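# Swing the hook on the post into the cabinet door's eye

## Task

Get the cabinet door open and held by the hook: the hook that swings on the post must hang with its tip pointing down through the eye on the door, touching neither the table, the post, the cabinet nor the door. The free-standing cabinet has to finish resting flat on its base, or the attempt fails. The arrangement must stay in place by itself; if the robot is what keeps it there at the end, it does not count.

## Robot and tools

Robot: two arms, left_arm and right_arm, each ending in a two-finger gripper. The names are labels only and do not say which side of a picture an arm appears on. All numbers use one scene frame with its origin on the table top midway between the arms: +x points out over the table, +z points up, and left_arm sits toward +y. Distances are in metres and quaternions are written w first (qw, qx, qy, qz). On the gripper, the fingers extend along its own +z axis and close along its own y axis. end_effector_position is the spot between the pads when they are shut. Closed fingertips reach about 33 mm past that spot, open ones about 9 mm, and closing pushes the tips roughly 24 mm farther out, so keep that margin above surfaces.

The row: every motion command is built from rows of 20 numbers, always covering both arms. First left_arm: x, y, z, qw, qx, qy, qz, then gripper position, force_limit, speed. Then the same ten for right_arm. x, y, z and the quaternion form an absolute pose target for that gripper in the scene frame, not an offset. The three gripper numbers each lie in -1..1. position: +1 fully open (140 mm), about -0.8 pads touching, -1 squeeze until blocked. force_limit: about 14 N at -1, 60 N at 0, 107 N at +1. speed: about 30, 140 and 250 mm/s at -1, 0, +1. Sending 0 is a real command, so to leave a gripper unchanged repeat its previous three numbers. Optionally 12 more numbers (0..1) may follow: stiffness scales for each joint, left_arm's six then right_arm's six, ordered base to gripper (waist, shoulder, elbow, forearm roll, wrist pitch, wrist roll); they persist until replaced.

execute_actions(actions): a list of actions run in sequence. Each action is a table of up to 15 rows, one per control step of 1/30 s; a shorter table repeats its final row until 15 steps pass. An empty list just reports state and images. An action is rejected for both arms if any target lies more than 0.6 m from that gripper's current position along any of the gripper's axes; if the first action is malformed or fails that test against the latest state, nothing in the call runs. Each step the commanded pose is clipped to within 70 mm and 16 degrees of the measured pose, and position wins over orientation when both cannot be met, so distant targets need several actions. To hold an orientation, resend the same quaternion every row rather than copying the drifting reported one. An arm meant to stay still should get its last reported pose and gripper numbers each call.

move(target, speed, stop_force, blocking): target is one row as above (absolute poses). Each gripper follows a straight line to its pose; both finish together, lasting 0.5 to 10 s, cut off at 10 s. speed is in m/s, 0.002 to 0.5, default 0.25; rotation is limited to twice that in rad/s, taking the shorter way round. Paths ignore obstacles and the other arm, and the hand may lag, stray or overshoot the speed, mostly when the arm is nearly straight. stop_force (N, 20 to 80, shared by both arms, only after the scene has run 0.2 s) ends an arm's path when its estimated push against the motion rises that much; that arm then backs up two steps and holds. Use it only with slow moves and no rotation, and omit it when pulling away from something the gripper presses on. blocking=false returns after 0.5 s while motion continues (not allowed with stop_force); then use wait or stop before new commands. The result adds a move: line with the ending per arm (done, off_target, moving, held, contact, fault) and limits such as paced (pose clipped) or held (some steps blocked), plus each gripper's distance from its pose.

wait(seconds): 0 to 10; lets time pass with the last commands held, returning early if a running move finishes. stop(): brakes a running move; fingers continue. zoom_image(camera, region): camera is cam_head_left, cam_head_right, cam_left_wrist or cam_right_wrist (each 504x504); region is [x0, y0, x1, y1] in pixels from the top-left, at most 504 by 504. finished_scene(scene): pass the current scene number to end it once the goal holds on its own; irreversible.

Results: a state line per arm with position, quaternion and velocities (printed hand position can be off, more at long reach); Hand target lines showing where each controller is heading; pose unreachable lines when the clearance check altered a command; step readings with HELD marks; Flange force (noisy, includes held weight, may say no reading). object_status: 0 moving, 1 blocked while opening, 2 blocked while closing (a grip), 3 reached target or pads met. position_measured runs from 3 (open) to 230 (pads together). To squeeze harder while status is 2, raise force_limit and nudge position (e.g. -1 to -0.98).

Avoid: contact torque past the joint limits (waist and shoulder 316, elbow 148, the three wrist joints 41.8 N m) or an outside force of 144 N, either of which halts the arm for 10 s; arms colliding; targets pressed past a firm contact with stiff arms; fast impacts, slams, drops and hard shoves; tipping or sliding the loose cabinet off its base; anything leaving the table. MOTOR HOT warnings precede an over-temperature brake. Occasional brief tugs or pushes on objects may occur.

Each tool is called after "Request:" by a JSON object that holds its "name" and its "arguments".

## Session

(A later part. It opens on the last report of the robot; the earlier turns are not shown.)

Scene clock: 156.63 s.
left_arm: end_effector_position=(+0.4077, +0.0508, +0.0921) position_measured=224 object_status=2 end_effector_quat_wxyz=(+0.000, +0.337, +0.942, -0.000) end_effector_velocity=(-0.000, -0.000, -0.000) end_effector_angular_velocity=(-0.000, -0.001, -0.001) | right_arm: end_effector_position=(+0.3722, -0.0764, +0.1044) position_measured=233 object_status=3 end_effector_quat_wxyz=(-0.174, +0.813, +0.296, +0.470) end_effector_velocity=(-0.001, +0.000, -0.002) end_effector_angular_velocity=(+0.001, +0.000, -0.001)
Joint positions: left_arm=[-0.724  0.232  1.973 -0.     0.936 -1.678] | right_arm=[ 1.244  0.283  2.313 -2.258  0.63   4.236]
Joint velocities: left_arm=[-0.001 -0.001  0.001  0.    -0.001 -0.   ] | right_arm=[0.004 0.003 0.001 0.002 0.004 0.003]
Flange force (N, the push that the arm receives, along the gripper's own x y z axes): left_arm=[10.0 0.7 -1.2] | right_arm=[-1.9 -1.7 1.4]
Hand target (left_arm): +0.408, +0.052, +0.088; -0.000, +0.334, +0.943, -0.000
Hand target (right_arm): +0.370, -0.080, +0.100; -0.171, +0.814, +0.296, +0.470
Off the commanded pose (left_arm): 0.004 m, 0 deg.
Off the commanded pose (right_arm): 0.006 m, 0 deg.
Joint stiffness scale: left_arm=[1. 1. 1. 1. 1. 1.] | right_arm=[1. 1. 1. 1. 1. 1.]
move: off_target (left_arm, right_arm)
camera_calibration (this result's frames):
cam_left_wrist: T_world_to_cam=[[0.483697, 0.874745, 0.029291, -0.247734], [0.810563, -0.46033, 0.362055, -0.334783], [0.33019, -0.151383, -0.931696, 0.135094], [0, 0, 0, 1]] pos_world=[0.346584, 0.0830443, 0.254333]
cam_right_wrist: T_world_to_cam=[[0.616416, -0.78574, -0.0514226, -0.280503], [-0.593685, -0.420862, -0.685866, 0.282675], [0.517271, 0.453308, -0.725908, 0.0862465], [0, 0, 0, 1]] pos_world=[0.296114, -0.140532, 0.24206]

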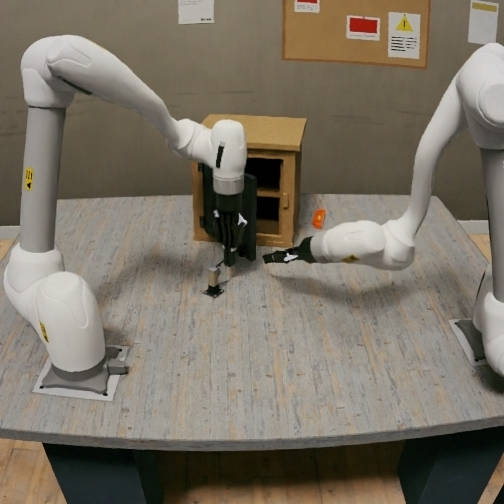

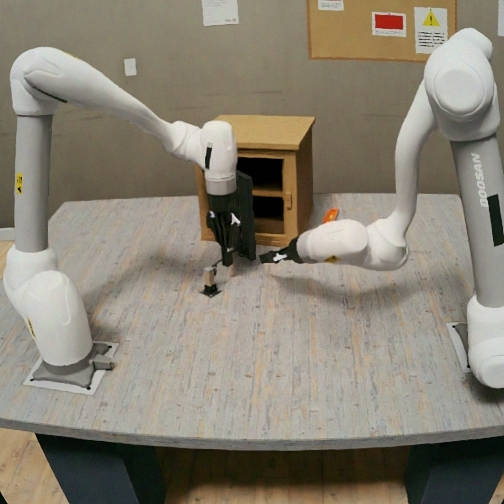

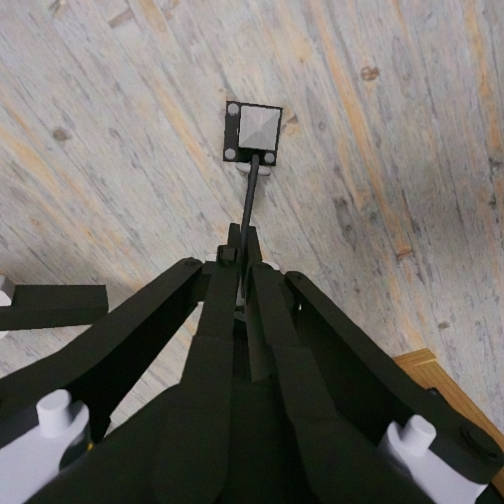

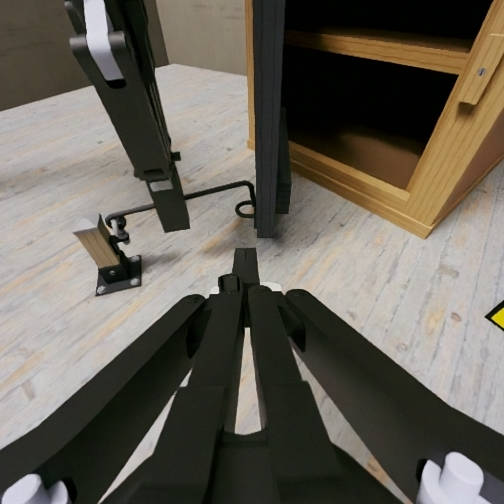

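Request:
{"name": "move", "arguments": {"target": [0.407,0.053,0.076,0,0.334,0.943,0,-1,-0.7,-0.5,0.35,-0.06,0.1,-0.171,0.814,0.296,0.47,-1,0,0], "speed": 0.02}}

Request:
{"name": "zoom_image", "arguments": {"camera": "cam_right_wrist", "region": [180,120,340,280]}}

Scene clock: 163.17 s.
left_arm: end_effector_position=(+0.4097, +0.0490, +0.0854) position_measured=224 object_status=2 end_effector_quat_wxyz=(+0.004, +0.336, +0.942, -0.002) end_effector_velocity=(-0.001, +0.000, -0.002) end_effector_angular_velocity=(+0.001, +0.001, -0.000) | right_arm: end_effector_position=(+0.3500, -0.0642, +0.0979) position_measured=233 object_status=3 end_effector_quat_wxyz=(-0.171, +0.815, +0.297, +0.467) end_effector_velocity=(-0.002, +0.001, -0.001) end_effector_angular_velocity=(-0.002, -0.000, -0.001)
Joint positions: left_arm=[-0.724  0.239  1.979 -0.     0.914 -1.678] | right_arm=[ 1.297  0.301  2.298 -2.18   0.646  4.199]
Joint velocities: left_arm=[-0.     0.001  0.002 -0.    -0.002 -0.   ] | right_arm=[ 0.005  0.004 -0.002  0.008  0.002 -0.004]
Flange force (N, the push that the arm receives, along the gripper's own x y z axes): left_arm=[13.3 6.4 -35.0] | right_arm=[-1.5 -4.4 -1.4]
Hand target (left_arm): +0.407, +0.053, +0.076; -0.000, +0.334, +0.943, +0.000
Hand target (right_arm): +0.350, -0.060, +0.100; -0.171, +0.814, +0.296, +0.470
Off the commanded pose (left_arm): 0.011 m, 1 deg.
Off the commanded pose (right_arm): 0.005 m, 0 deg.
Joint stiffness scale: left_arm=[1. 1. 1. 1. 1. 1.] | right_arm=[1. 1. 1. 1. 1. 1.]
move: off_target (left_arm, right_arm)
camera_calibration (this result's frames):
cam_left_wrist: T_world_to_cam=[[0.483218, 0.875089, 0.0268096, -0.246586], [0.808489, -0.457773, 0.36985, -0.334717], [0.335925, -0.157043, -0.928704, 0.125548], [0, 0, 0, 1]] pos_world=[0.347595, 0.0822769, 0.247003]
cam_right_wrist: T_world_to_cam=[[0.614424, -0.78748, -0.048554, -0.257218], [-0.598704, -0.425284, -0.678739, 0.270994], [0.513844, 0.446103, -0.732773, 0.0888476], [0, 0, 0, 1]] pos_world=[0.274632, -0.12694, 0.23655]

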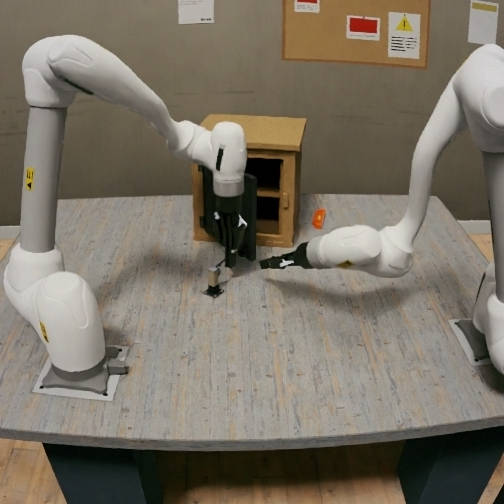

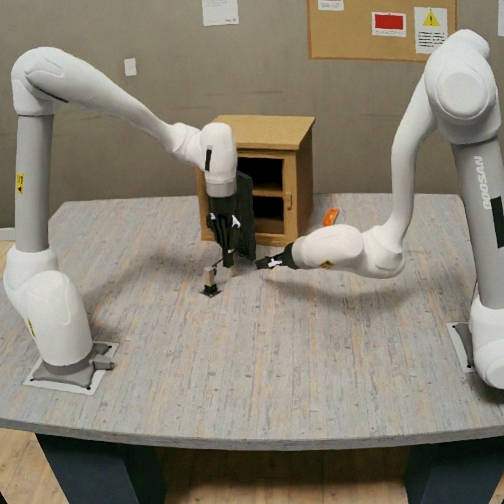

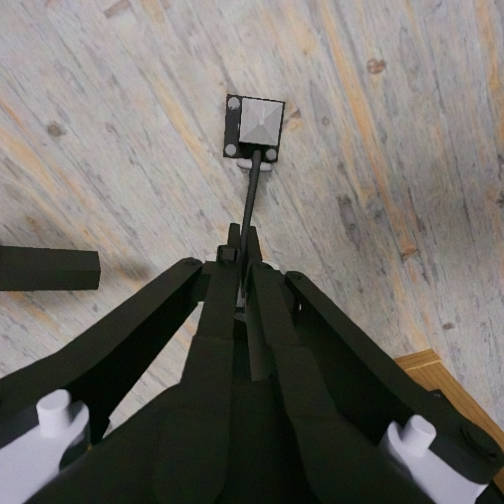

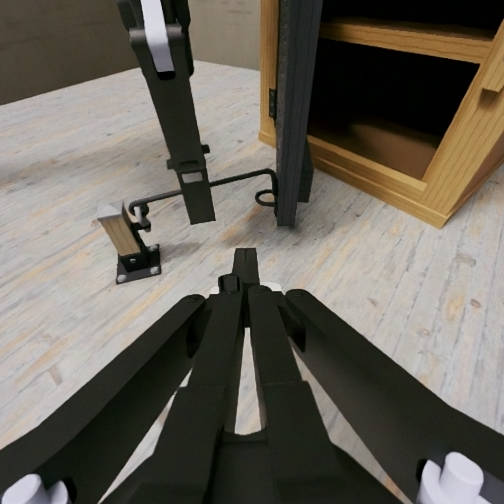

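Region (180, 120, 340, 280) of cam_right_wrist's 504x504 image, scaled by 3.150, with more detail than that image has.

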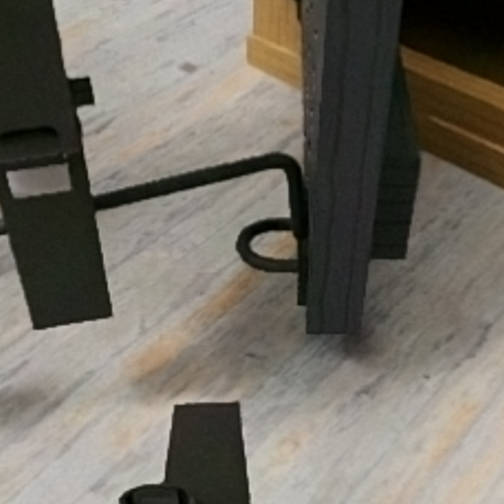

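Request:
{"name": "move", "arguments": {"target": [0.409,0.05,0.087,0,0.334,0.943,0,-0.4,-0.7,-1,0.35,-0.06,0.1,-0.171,0.814,0.296,0.47,-1,0,0], "speed": 0.02}}

Request:
{"name": "move", "arguments": {"target": [0.40,0.06,0.38,0,0.334,0.943,0,-0.4,-0.7,-1,0.35,-0.06,0.1,-0.171,0.814,0.296,0.47,-1,0,0], "speed": 0.2}}

Request:
{"name": "move", "arguments": {"target": [0.53,-0.01,0.38,0,0.96,0.28,0,1,0,0,0.35,-0.06,0.1,-0.171,0.814,0.296,0.47,-1,0,0], "speed": 0.35}}

Request:
{"name": "move", "arguments": {"target": [0.535,-0.016,0.28,0,0.96,0.28,0,1,0,0,0.35,-0.06,0.1,-0.171,0.814,0.296,0.47,-1,0,0], "speed": 0.15}}

Request:
{"name": "move", "arguments": {"target": [0.553,-0.044,0.28,0,0.96,0.28,0,1,0,0,0.35,-0.06,0.1,-0.171,0.814,0.296,0.47,-1,0,0], "speed": 0.015}}

Request:
{"name": "zoom_image", "arguments": {"camera": "cam_right_wrist", "region": [180,120,340,280]}}

Scene clock: 177.53 s.
left_arm: end_effector_position=(+0.4072, +0.0516, +0.0853) position_measured=179 object_status=3 end_effector_quat_wxyz=(-0.001, +0.336, +0.942, +0.000) end_effector_velocity=(-0.000, +0.000, +0.000) end_effector_angular_velocity=(+0.001, +0.001, -0.002) | right_arm: end_effector_position=(+0.3499, -0.0641, +0.0979) position_measured=233 object_status=3 end_effector_quat_wxyz=(-0.170, +0.815, +0.297, +0.467) end_effector_velocity=(+0.000, -0.000, -0.000) end_effector_angular_velocity=(+0.001, +0.001, -0.001)
Joint positions: left_arm=[-0.724  0.239  1.979 -0.     0.925 -1.679] | right_arm=[ 1.297  0.301  2.298 -2.179  0.646  4.199]
Joint velocities: left_arm=[-0.    -0.001  0.     0.     0.001  0.002] | right_arm=[-0.001  0.    -0.     0.    -0.     0.001]
Flange force (N, the push that the arm receives, along the gripper's own x y z axes): left_arm=[1.5 1.2 0.8] | right_arm=[-0.2 -4.4 -2.6]
Hand target (left_arm): +0.409, +0.050, +0.087; +0.000, +0.334, +0.943, -0.000
Hand target (right_arm): +0.350, -0.060, +0.100; -0.171, +0.814, +0.296, +0.470
Off the commanded pose (left_arm): 0.003 m, 0 deg.
Off the commanded pose (right_arm): 0.005 m, 0 deg.
Joint stiffness scale: left_arm=[1. 1. 1. 1. 1. 1.] | right_arm=[1. 1. 1. 1. 1. 1.]
move: off_target (right_arm)
camera_calibration (this result's frames):
cam_left_wrist: T_world_to_cam=[[0.482467, 0.875405, 0.0298643, -0.247577], [0.811737, -0.459667, 0.360263, -0.331918], [0.329103, -0.149573, -0.932373, 0.129447], [0, 0, 0, 1]] pos_world=[0.346276, 0.08352, 0.247664]
cam_right_wrist: T_world_to_cam=[[0.614353, -0.787545, -0.0484192, -0.257062], [-0.598687, -0.425297, -0.678746, 0.270962], [0.51395, 0.445977, -0.732775, 0.088798], [0, 0, 0, 1]] pos_world=[0.274511, -0.12681, 0.236537]

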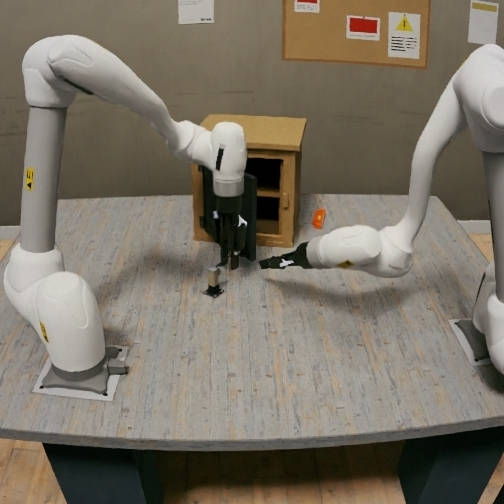

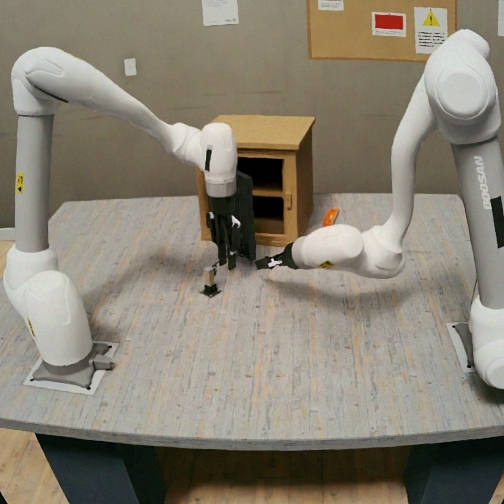

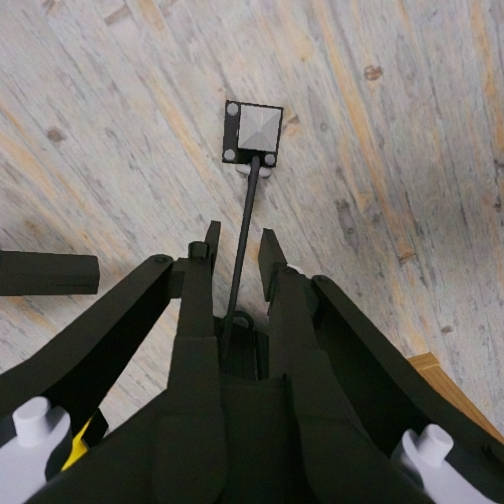

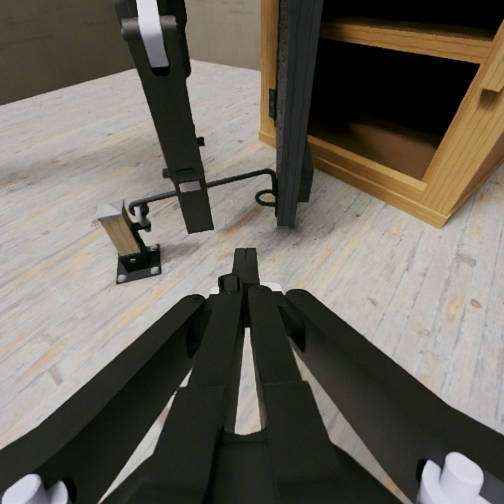

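Scene clock: 179.50 s.
left_arm: end_effector_position=(+0.3993, +0.0596, +0.3739) position_measured=179 object_status=3 end_effector_quat_wxyz=(-0.003, +0.336, +0.942, +0.001) end_effector_velocity=(-0.000, +0.000, +0.002) end_effector_angular_velocity=(+0.002, +0.002, +0.001) | right_arm: end_effector_position=(+0.3499, -0.0641, +0.0979) position_measured=233 object_status=3 end_effector_quat_wxyz=(-0.170, +0.815, +0.297, +0.467) end_effector_velocity=(+0.000, -0.000, +0.000) end_effector_angular_velocity=(+0.000, +0.001, -0.001)
Joint positions: left_arm=[-0.724  0.046  1.642 -0.     1.46  -1.679] | right_arm=[ 1.297  0.301  2.298 -2.179  0.646  4.199]
Joint velocities: left_arm=[-0.     0.    -0.004  0.     0.006 -0.001] | right_arm=[-0.    -0.     0.     0.001 -0.     0.   ]
Flange force (N, the push that the arm receives, along the gripper's own x y z axes): left_arm=[2.4 4.0 2.3] | right_arm=[-0.4 -3.1 -1.3]
Hand target (left_arm): +0.401, +0.059, +0.380; +0.000, +0.334, +0.943, -0.000
Hand target (right_arm): +0.350, -0.060, +0.100; -0.171, +0.814, +0.296, +0.470
Off the commanded pose (left_arm): 0.006 m, 0 deg.
Off the commanded pose (right_arm): 0.005 m, 0 deg.
Joint stiffness scale: left_arm=[1. 1. 1. 1. 1. 1.] | right_arm=[1. 1. 1. 1. 1. 1.]
move: off_target (left_arm, right_arm)
camera_calibration (this result's frames):
cam_left_wrist: T_world_to_cam=[[0.48272, 0.875209, 0.0314697, -0.260085], [0.813141, -0.461253, 0.355031, -0.424278], [0.325242, -0.145791, -0.934325, 0.404311], [0, 0, 0, 1]] pos_world=[0.339048, 0.0908737, 0.536574]
cam_right_wrist: T_world_to_cam=[[0.614352, -0.787545, -0.048419, -0.257062], [-0.598687, -0.425297, -0.678746, 0.270962], [0.51395, 0.445977, -0.732775, 0.088798], [0, 0, 0, 1]] pos_world=[0.274511, -0.12681, 0.236537]

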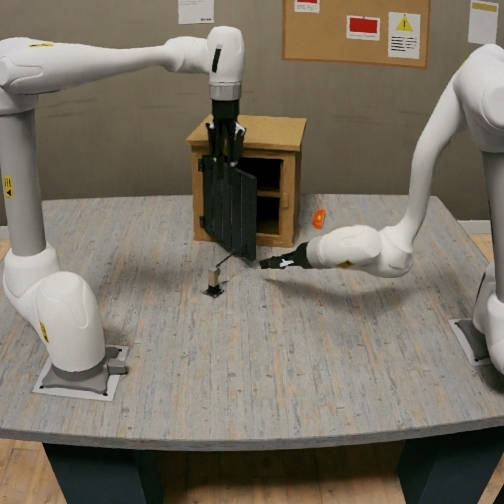

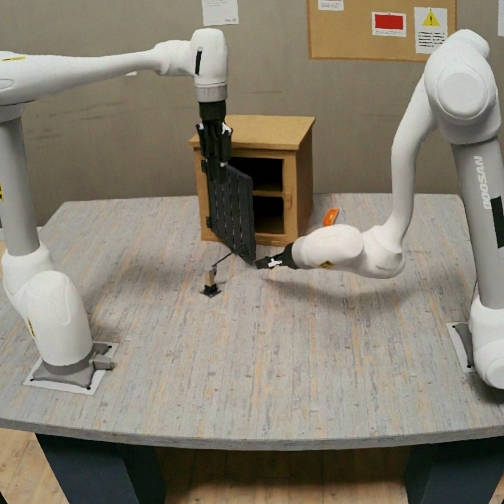

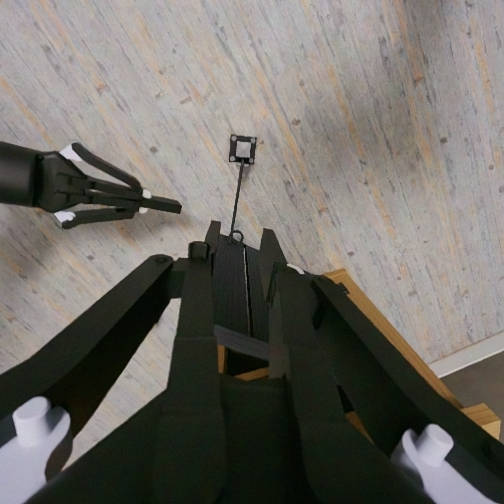

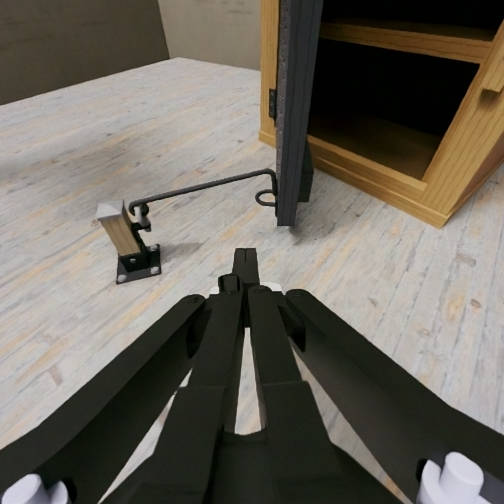

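Scene clock: 182.73 s.
left_arm: end_effector_position=(+0.5275, -0.0092, +0.3785) position_measured=3 object_status=3 end_effector_quat_wxyz=(-0.001, +0.959, +0.282, +0.000) end_effector_velocity=(+0.001, -0.001, -0.001) end_effector_angular_velocity=(+0.001, +0.001, -0.010) | right_arm: end_effector_position=(+0.3499, -0.0641, +0.0979) position_measured=233 object_status=3 end_effector_quat_wxyz=(-0.170, +0.815, +0.297, +0.467) end_effector_velocity=(-0.000, +0.000, +0.001) end_effector_angular_velocity=(+0.001, -0.000, +0.000)
Joint positions: left_arm=[-0.665  0.271  1.369  0.001  1.502  0.264] | right_arm=[ 1.297  0.301  2.298 -2.179  0.646  4.199]
Joint velocities: left_arm=[-0.     0.003 -0.003 -0.     0.001  0.01 ] | right_arm=[ 0.001 -0.001 -0.     0.001  0.     0.   ]
Flange force (N, the push that the arm receives, along the gripper's own x y z axes): left_arm=[1.0 -0.5 1.2] | right_arm=[-0.3 -3.8 -1.3]
Hand target (left_arm): +0.530, -0.010, +0.380; +0.000, +0.960, +0.280, -0.000
Hand target (right_arm): +0.350, -0.060, +0.100; -0.171, +0.814, +0.296, +0.470
Off the commanded pose (left_arm): 0.003 m, 0 deg.
Off the commanded pose (right_arm): 0.005 m, 0 deg.
Joint stiffness scale: left_arm=[1. 1. 1. 1. 1. 1.] | right_arm=[1. 1. 1. 1. 1. 1.]
move: off_target (right_arm)
camera_calibration (this result's frames):
cam_left_wrist: T_world_to_cam=[[0.68358, -0.72929, 0.0292314, -0.381739], [-0.687784, -0.630238, 0.360213, 0.22635], [-0.244277, -0.26634, -0.932412, 0.655542], [0, 0, 0, 1]] pos_world=[0.576764, 0.0388526, 0.540859]
cam_right_wrist: T_world_to_cam=[[0.614352, -0.787545, -0.0484191, -0.257062], [-0.598687, -0.425297, -0.678746, 0.270962], [0.51395, 0.445977, -0.732775, 0.088798], [0, 0, 0, 1]] pos_world=[0.274511, -0.12681, 0.236537]

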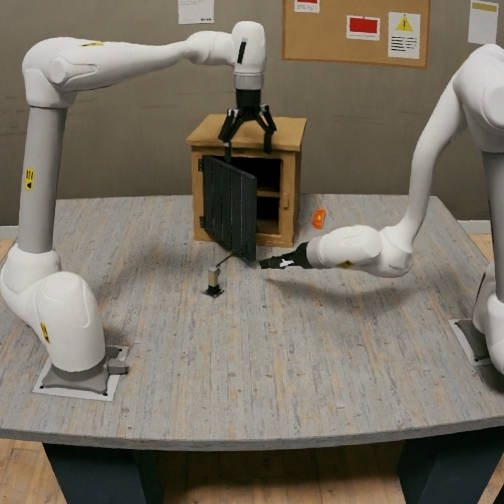

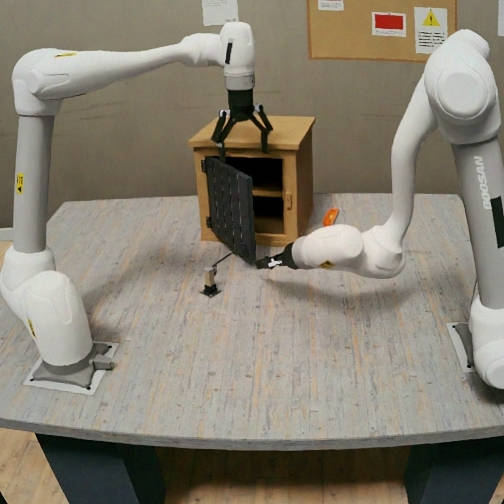

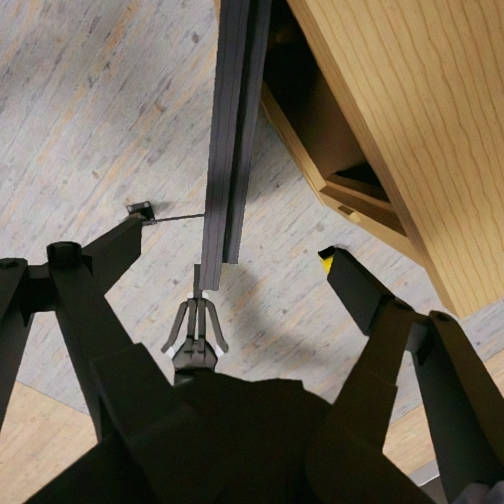

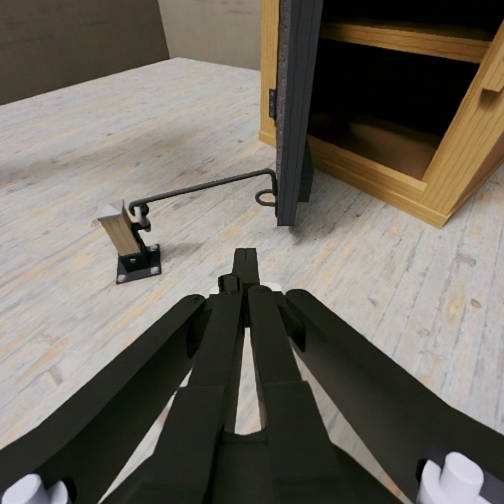

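Scene clock: 183.87 s.
left_arm: end_effector_position=(+0.5361, -0.0169, +0.2866) position_measured=3 object_status=3 end_effector_quat_wxyz=(+0.003, +0.959, +0.282, +0.002) end_effector_velocity=(+0.000, -0.001, -0.001) end_effector_angular_velocity=(-0.002, -0.002, -0.001) | right_arm: end_effector_position=(+0.3499, -0.0641, +0.0979) position_measured=233 object_status=3 end_effector_quat_wxyz=(-0.170, +0.815, +0.297, +0.467) end_effector_velocity=(-0.000, +0.000, +0.000) end_effector_angular_velocity=(+0.001, +0.000, -0.001)
Joint positions: left_arm=[-0.665  0.307  1.488  0.001  1.339  0.264] | right_arm=[ 1.297  0.301  2.298 -2.179  0.646  4.199]
Joint velocities: left_arm=[-0.    -0.     0.001 -0.    -0.004  0.   ] | right_arm=[ 0.    -0.001 -0.     0.    -0.     0.001]
Flange force (N, the push that the arm receives, along the gripper's own x y z axes): left_arm=[1.7 -1.5 0.7] | right_arm=[-0.4 -3.8 -1.6]
Hand target (left_arm): +0.535, -0.016, +0.280; -0.000, +0.960, +0.280, -0.000
Hand target (right_arm): +0.350, -0.060, +0.100; -0.171, +0.814, +0.296, +0.470
Off the commanded pose (left_arm): 0.007 m, 0 deg.
Off the commanded pose (right_arm): 0.005 m, 0 deg.
Joint stiffness scale: left_arm=[1. 1. 1. 1. 1. 1.] | right_arm=[1. 1. 1. 1. 1. 1.]
move: off_target (left_arm, right_arm)
camera_calibration (this result's frames):
cam_left_wrist: T_world_to_cam=[[0.683111, -0.729375, 0.0370437, -0.392534], [-0.690109, -0.628075, 0.359542, 0.261936], [-0.238975, -0.271171, -0.932393, 0.566954], [0, 0, 0, 1]] pos_world=[0.584396, 0.031953, 0.448988]
cam_right_wrist: T_world_to_cam=[[0.614352, -0.787545, -0.0484191, -0.257062], [-0.598687, -0.425297, -0.678746, 0.270962], [0.51395, 0.445977, -0.732775, 0.0887979], [0, 0, 0, 1]] pos_world=[0.274511, -0.12681, 0.236537]

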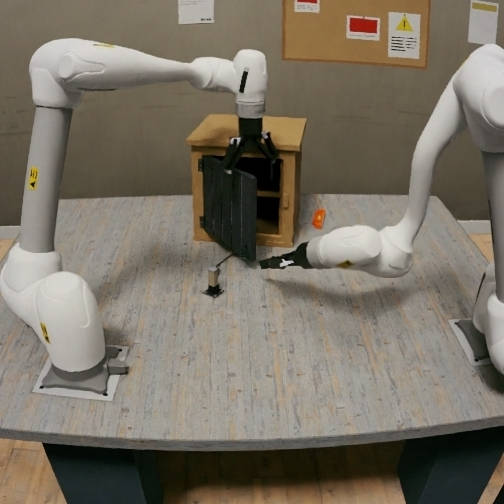

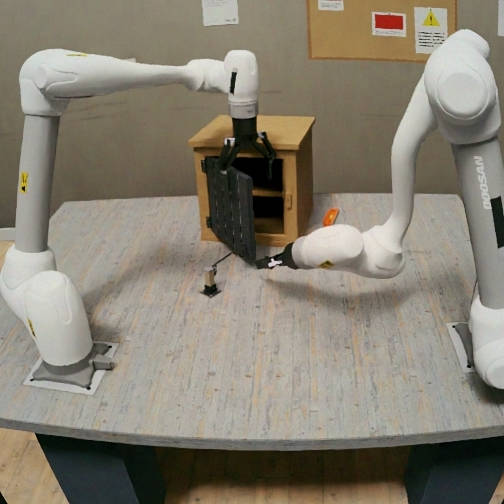

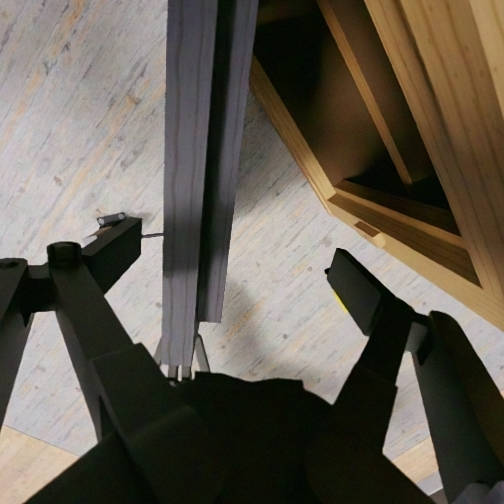

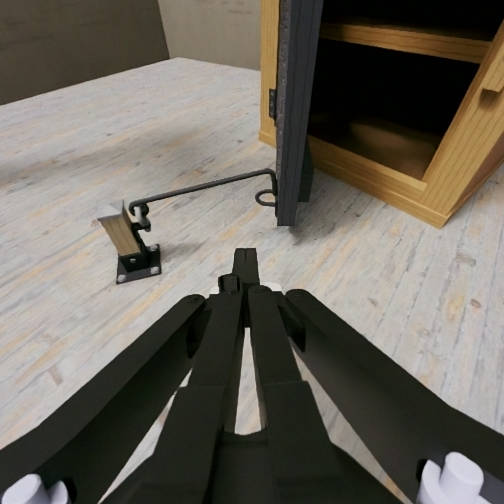

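Scene clock: 186.27 s.
left_arm: end_effector_position=(+0.5519, -0.0407, +0.2789) position_measured=3 object_status=3 end_effector_quat_wxyz=(-0.001, +0.960, +0.279, +0.000) end_effector_velocity=(+0.001, -0.001, +0.000) end_effector_angular_velocity=(+0.000, +0.000, +0.002) | right_arm: end_effector_position=(+0.3499, -0.0641, +0.0979) position_measured=233 object_status=3 end_effector_quat_wxyz=(-0.170, +0.815, +0.297, +0.467) end_effector_velocity=(-0.000, +0.000, +0.001) end_effector_angular_velocity=(+0.000, -0.000, +0.001)
Joint positions: left_arm=[-0.674  0.358  1.433  0.001  1.352  0.262] | right_arm=[ 1.297  0.301  2.298 -2.179  0.646  4.199]
Joint velocities: left_arm=[ 0.     0.003 -0.005 -0.     0.002 -0.001] | right_arm=[ 0.    -0.001  0.    -0.    -0.001 -0.001]
Flange force (N, the push that the arm receives, along the gripper's own x y z axes): left_arm=[1.1 0.3 2.5] | right_arm=[1.7 -1.9 -3.1]
Hand target (left_arm): +0.553, -0.044, +0.280; +0.000, +0.960, +0.280, +0.000
Hand target (right_arm): +0.350, -0.060, +0.100; -0.171, +0.814, +0.296, +0.470
Off the commanded pose (left_arm): 0.004 m, 0 deg.
Off the commanded pose (right_arm): 0.005 m, 0 deg.
Joint stiffness scale: left_arm=[1. 1. 1. 1. 1. 1.] | right_arm=[1. 1. 1. 1. 1. 1.]
move: off_target (left_arm, right_arm)
camera_calibration (this result's frames):
cam_left_wrist: T_world_to_cam=[[0.678463, -0.734055, 0.0291897, -0.415896], [-0.692158, -0.625414, 0.360243, 0.261767], [-0.246182, -0.264615, -0.932402, 0.561357], [0, 0, 0, 1]] pos_world=[0.601549, 0.00696549, 0.44125]
cam_right_wrist: T_world_to_cam=[[0.614352, -0.787545, -0.0484192, -0.257062], [-0.598687, -0.425297, -0.678746, 0.270963], [0.51395, 0.445977, -0.732775, 0.0887979], [0, 0, 0, 1]] pos_world=[0.274511, -0.12681, 0.236537]

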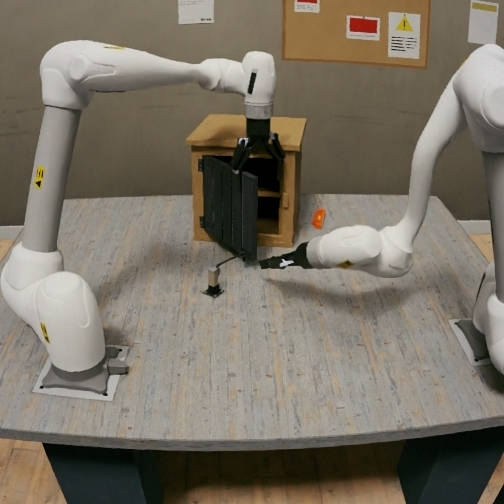

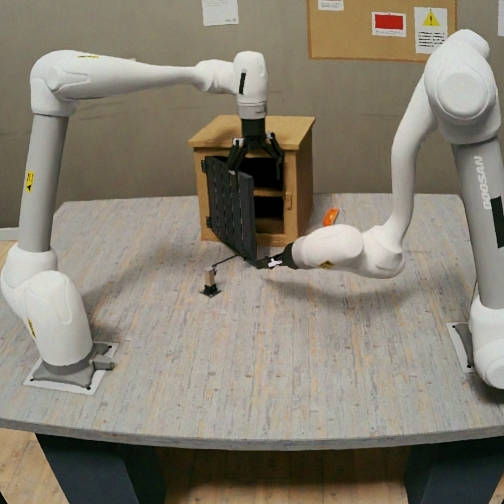

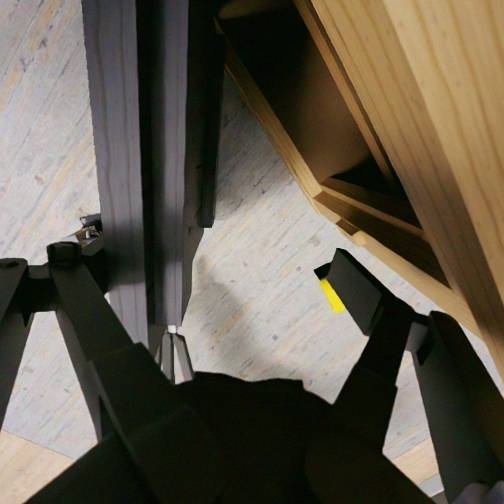

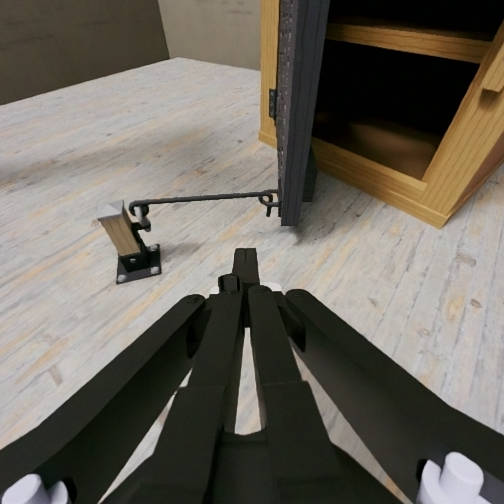

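Region (180, 120, 340, 280) of cam_right_wrist's 504x504 image, scaled by 3.150, with more detail than that image has.

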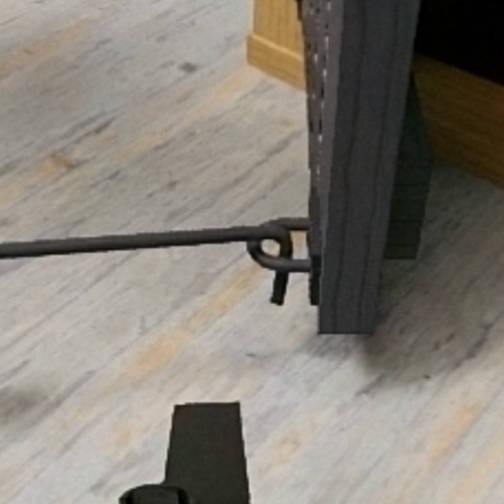

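It dropped in.

Request:
{"name": "move", "arguments": {"target": [0.51,0.02,0.38,0,0.96,0.28,0,1,0,0,0.35,-0.064,0.098,-0.171,0.814,0.296,0.47,-1,0,0], "speed": 0.15}}

Request:
{"name": "finished_scene", "arguments": {"scene": 1}}

Scene clock: 193.67 s.
left_arm: end_effector_position=(+0.5113, +0.0180, +0.3775) position_measured=3 object_status=3 end_effector_quat_wxyz=(-0.001, +0.960, +0.281, +0.000) end_effector_velocity=(-0.001, +0.000, +0.000) end_effector_angular_velocity=(+0.002, +0.002, -0.002) | right_arm: end_effector_position=(+0.3504, -0.0638, +0.0988) position_measured=233 object_status=3 end_effector_quat_wxyz=(-0.172, +0.815, +0.295, +0.468) end_effector_velocity=(+0.000, -0.000, +0.000) end_effector_angular_velocity=(+0.000, -0.000, -0.000)
Joint positions: left_arm=[-0.651  0.223  1.433  0.001  1.487  0.279] | right_arm=[ 1.297  0.301  2.298 -2.181  0.649  4.205]
Joint velocities: left_arm=[-0.001  0.    -0.    -0.     0.003  0.001] | right_arm=[-0. -0.  0.  0.  0. -0.]
Flange force (N, the push that the arm receives, along the gripper's own x y z axes): left_arm=[1.5 -0.2 1.1] | right_arm=[-0.4 -3.6 -1.6]
Hand target (left_arm): +0.510, +0.020, +0.380; +0.000, +0.960, +0.280, -0.000
Hand target (right_arm): +0.350, -0.064, +0.098; -0.171, +0.814, +0.296, +0.470
Off the commanded pose (left_arm): 0.003 m, 0 deg.
Off the commanded pose (right_arm): 0.001 m, 0 deg.
Joint stiffness scale: left_arm=[1. 1. 1. 1. 1. 1.] | right_arm=[1. 1. 1. 1. 1. 1.]
move: done
camera_calibration (this result's frames):
cam_left_wrist: T_world_to_cam=[[0.682691, -0.730126, 0.0291488, -0.350298], [-0.688529, -0.629415, 0.360228, 0.233061], [-0.244665, -0.265995, -0.932409, 0.658065], [0, 0, 0, 1]] pos_world=[0.56062, 0.0659727, 0.539841]
cam_right_wrist: T_world_to_cam=[[0.612124, -0.789038, -0.0521959, -0.256137], [-0.599765, -0.420244, -0.680939, 0.272944], [0.515351, 0.448124, -0.730478, 0.0885378], [0, 0, 0, 1]] pos_world=[0.274862, -0.127075, 0.237163]

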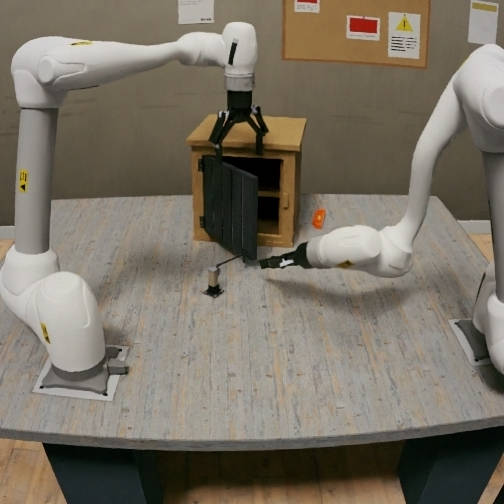

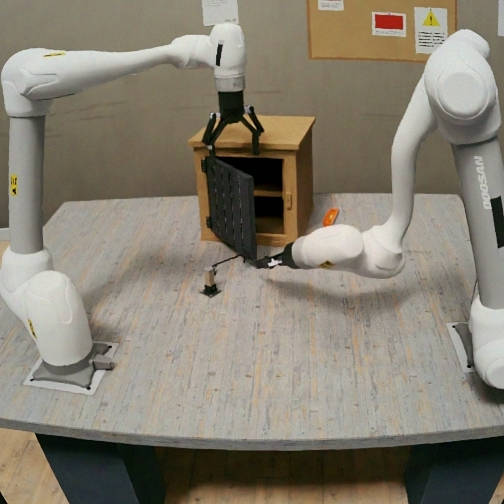

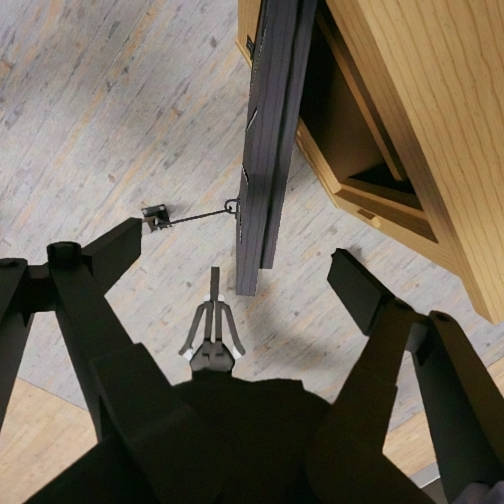

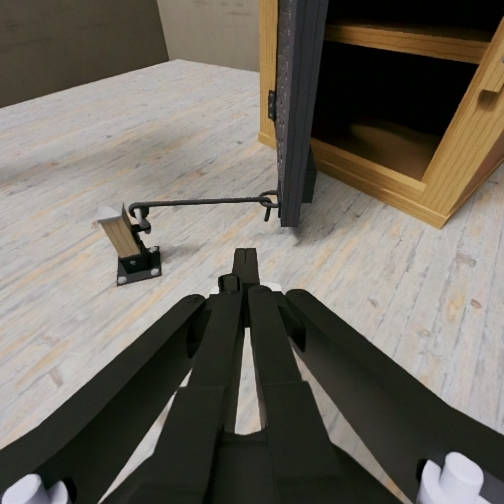

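The scene is finished: the task was done.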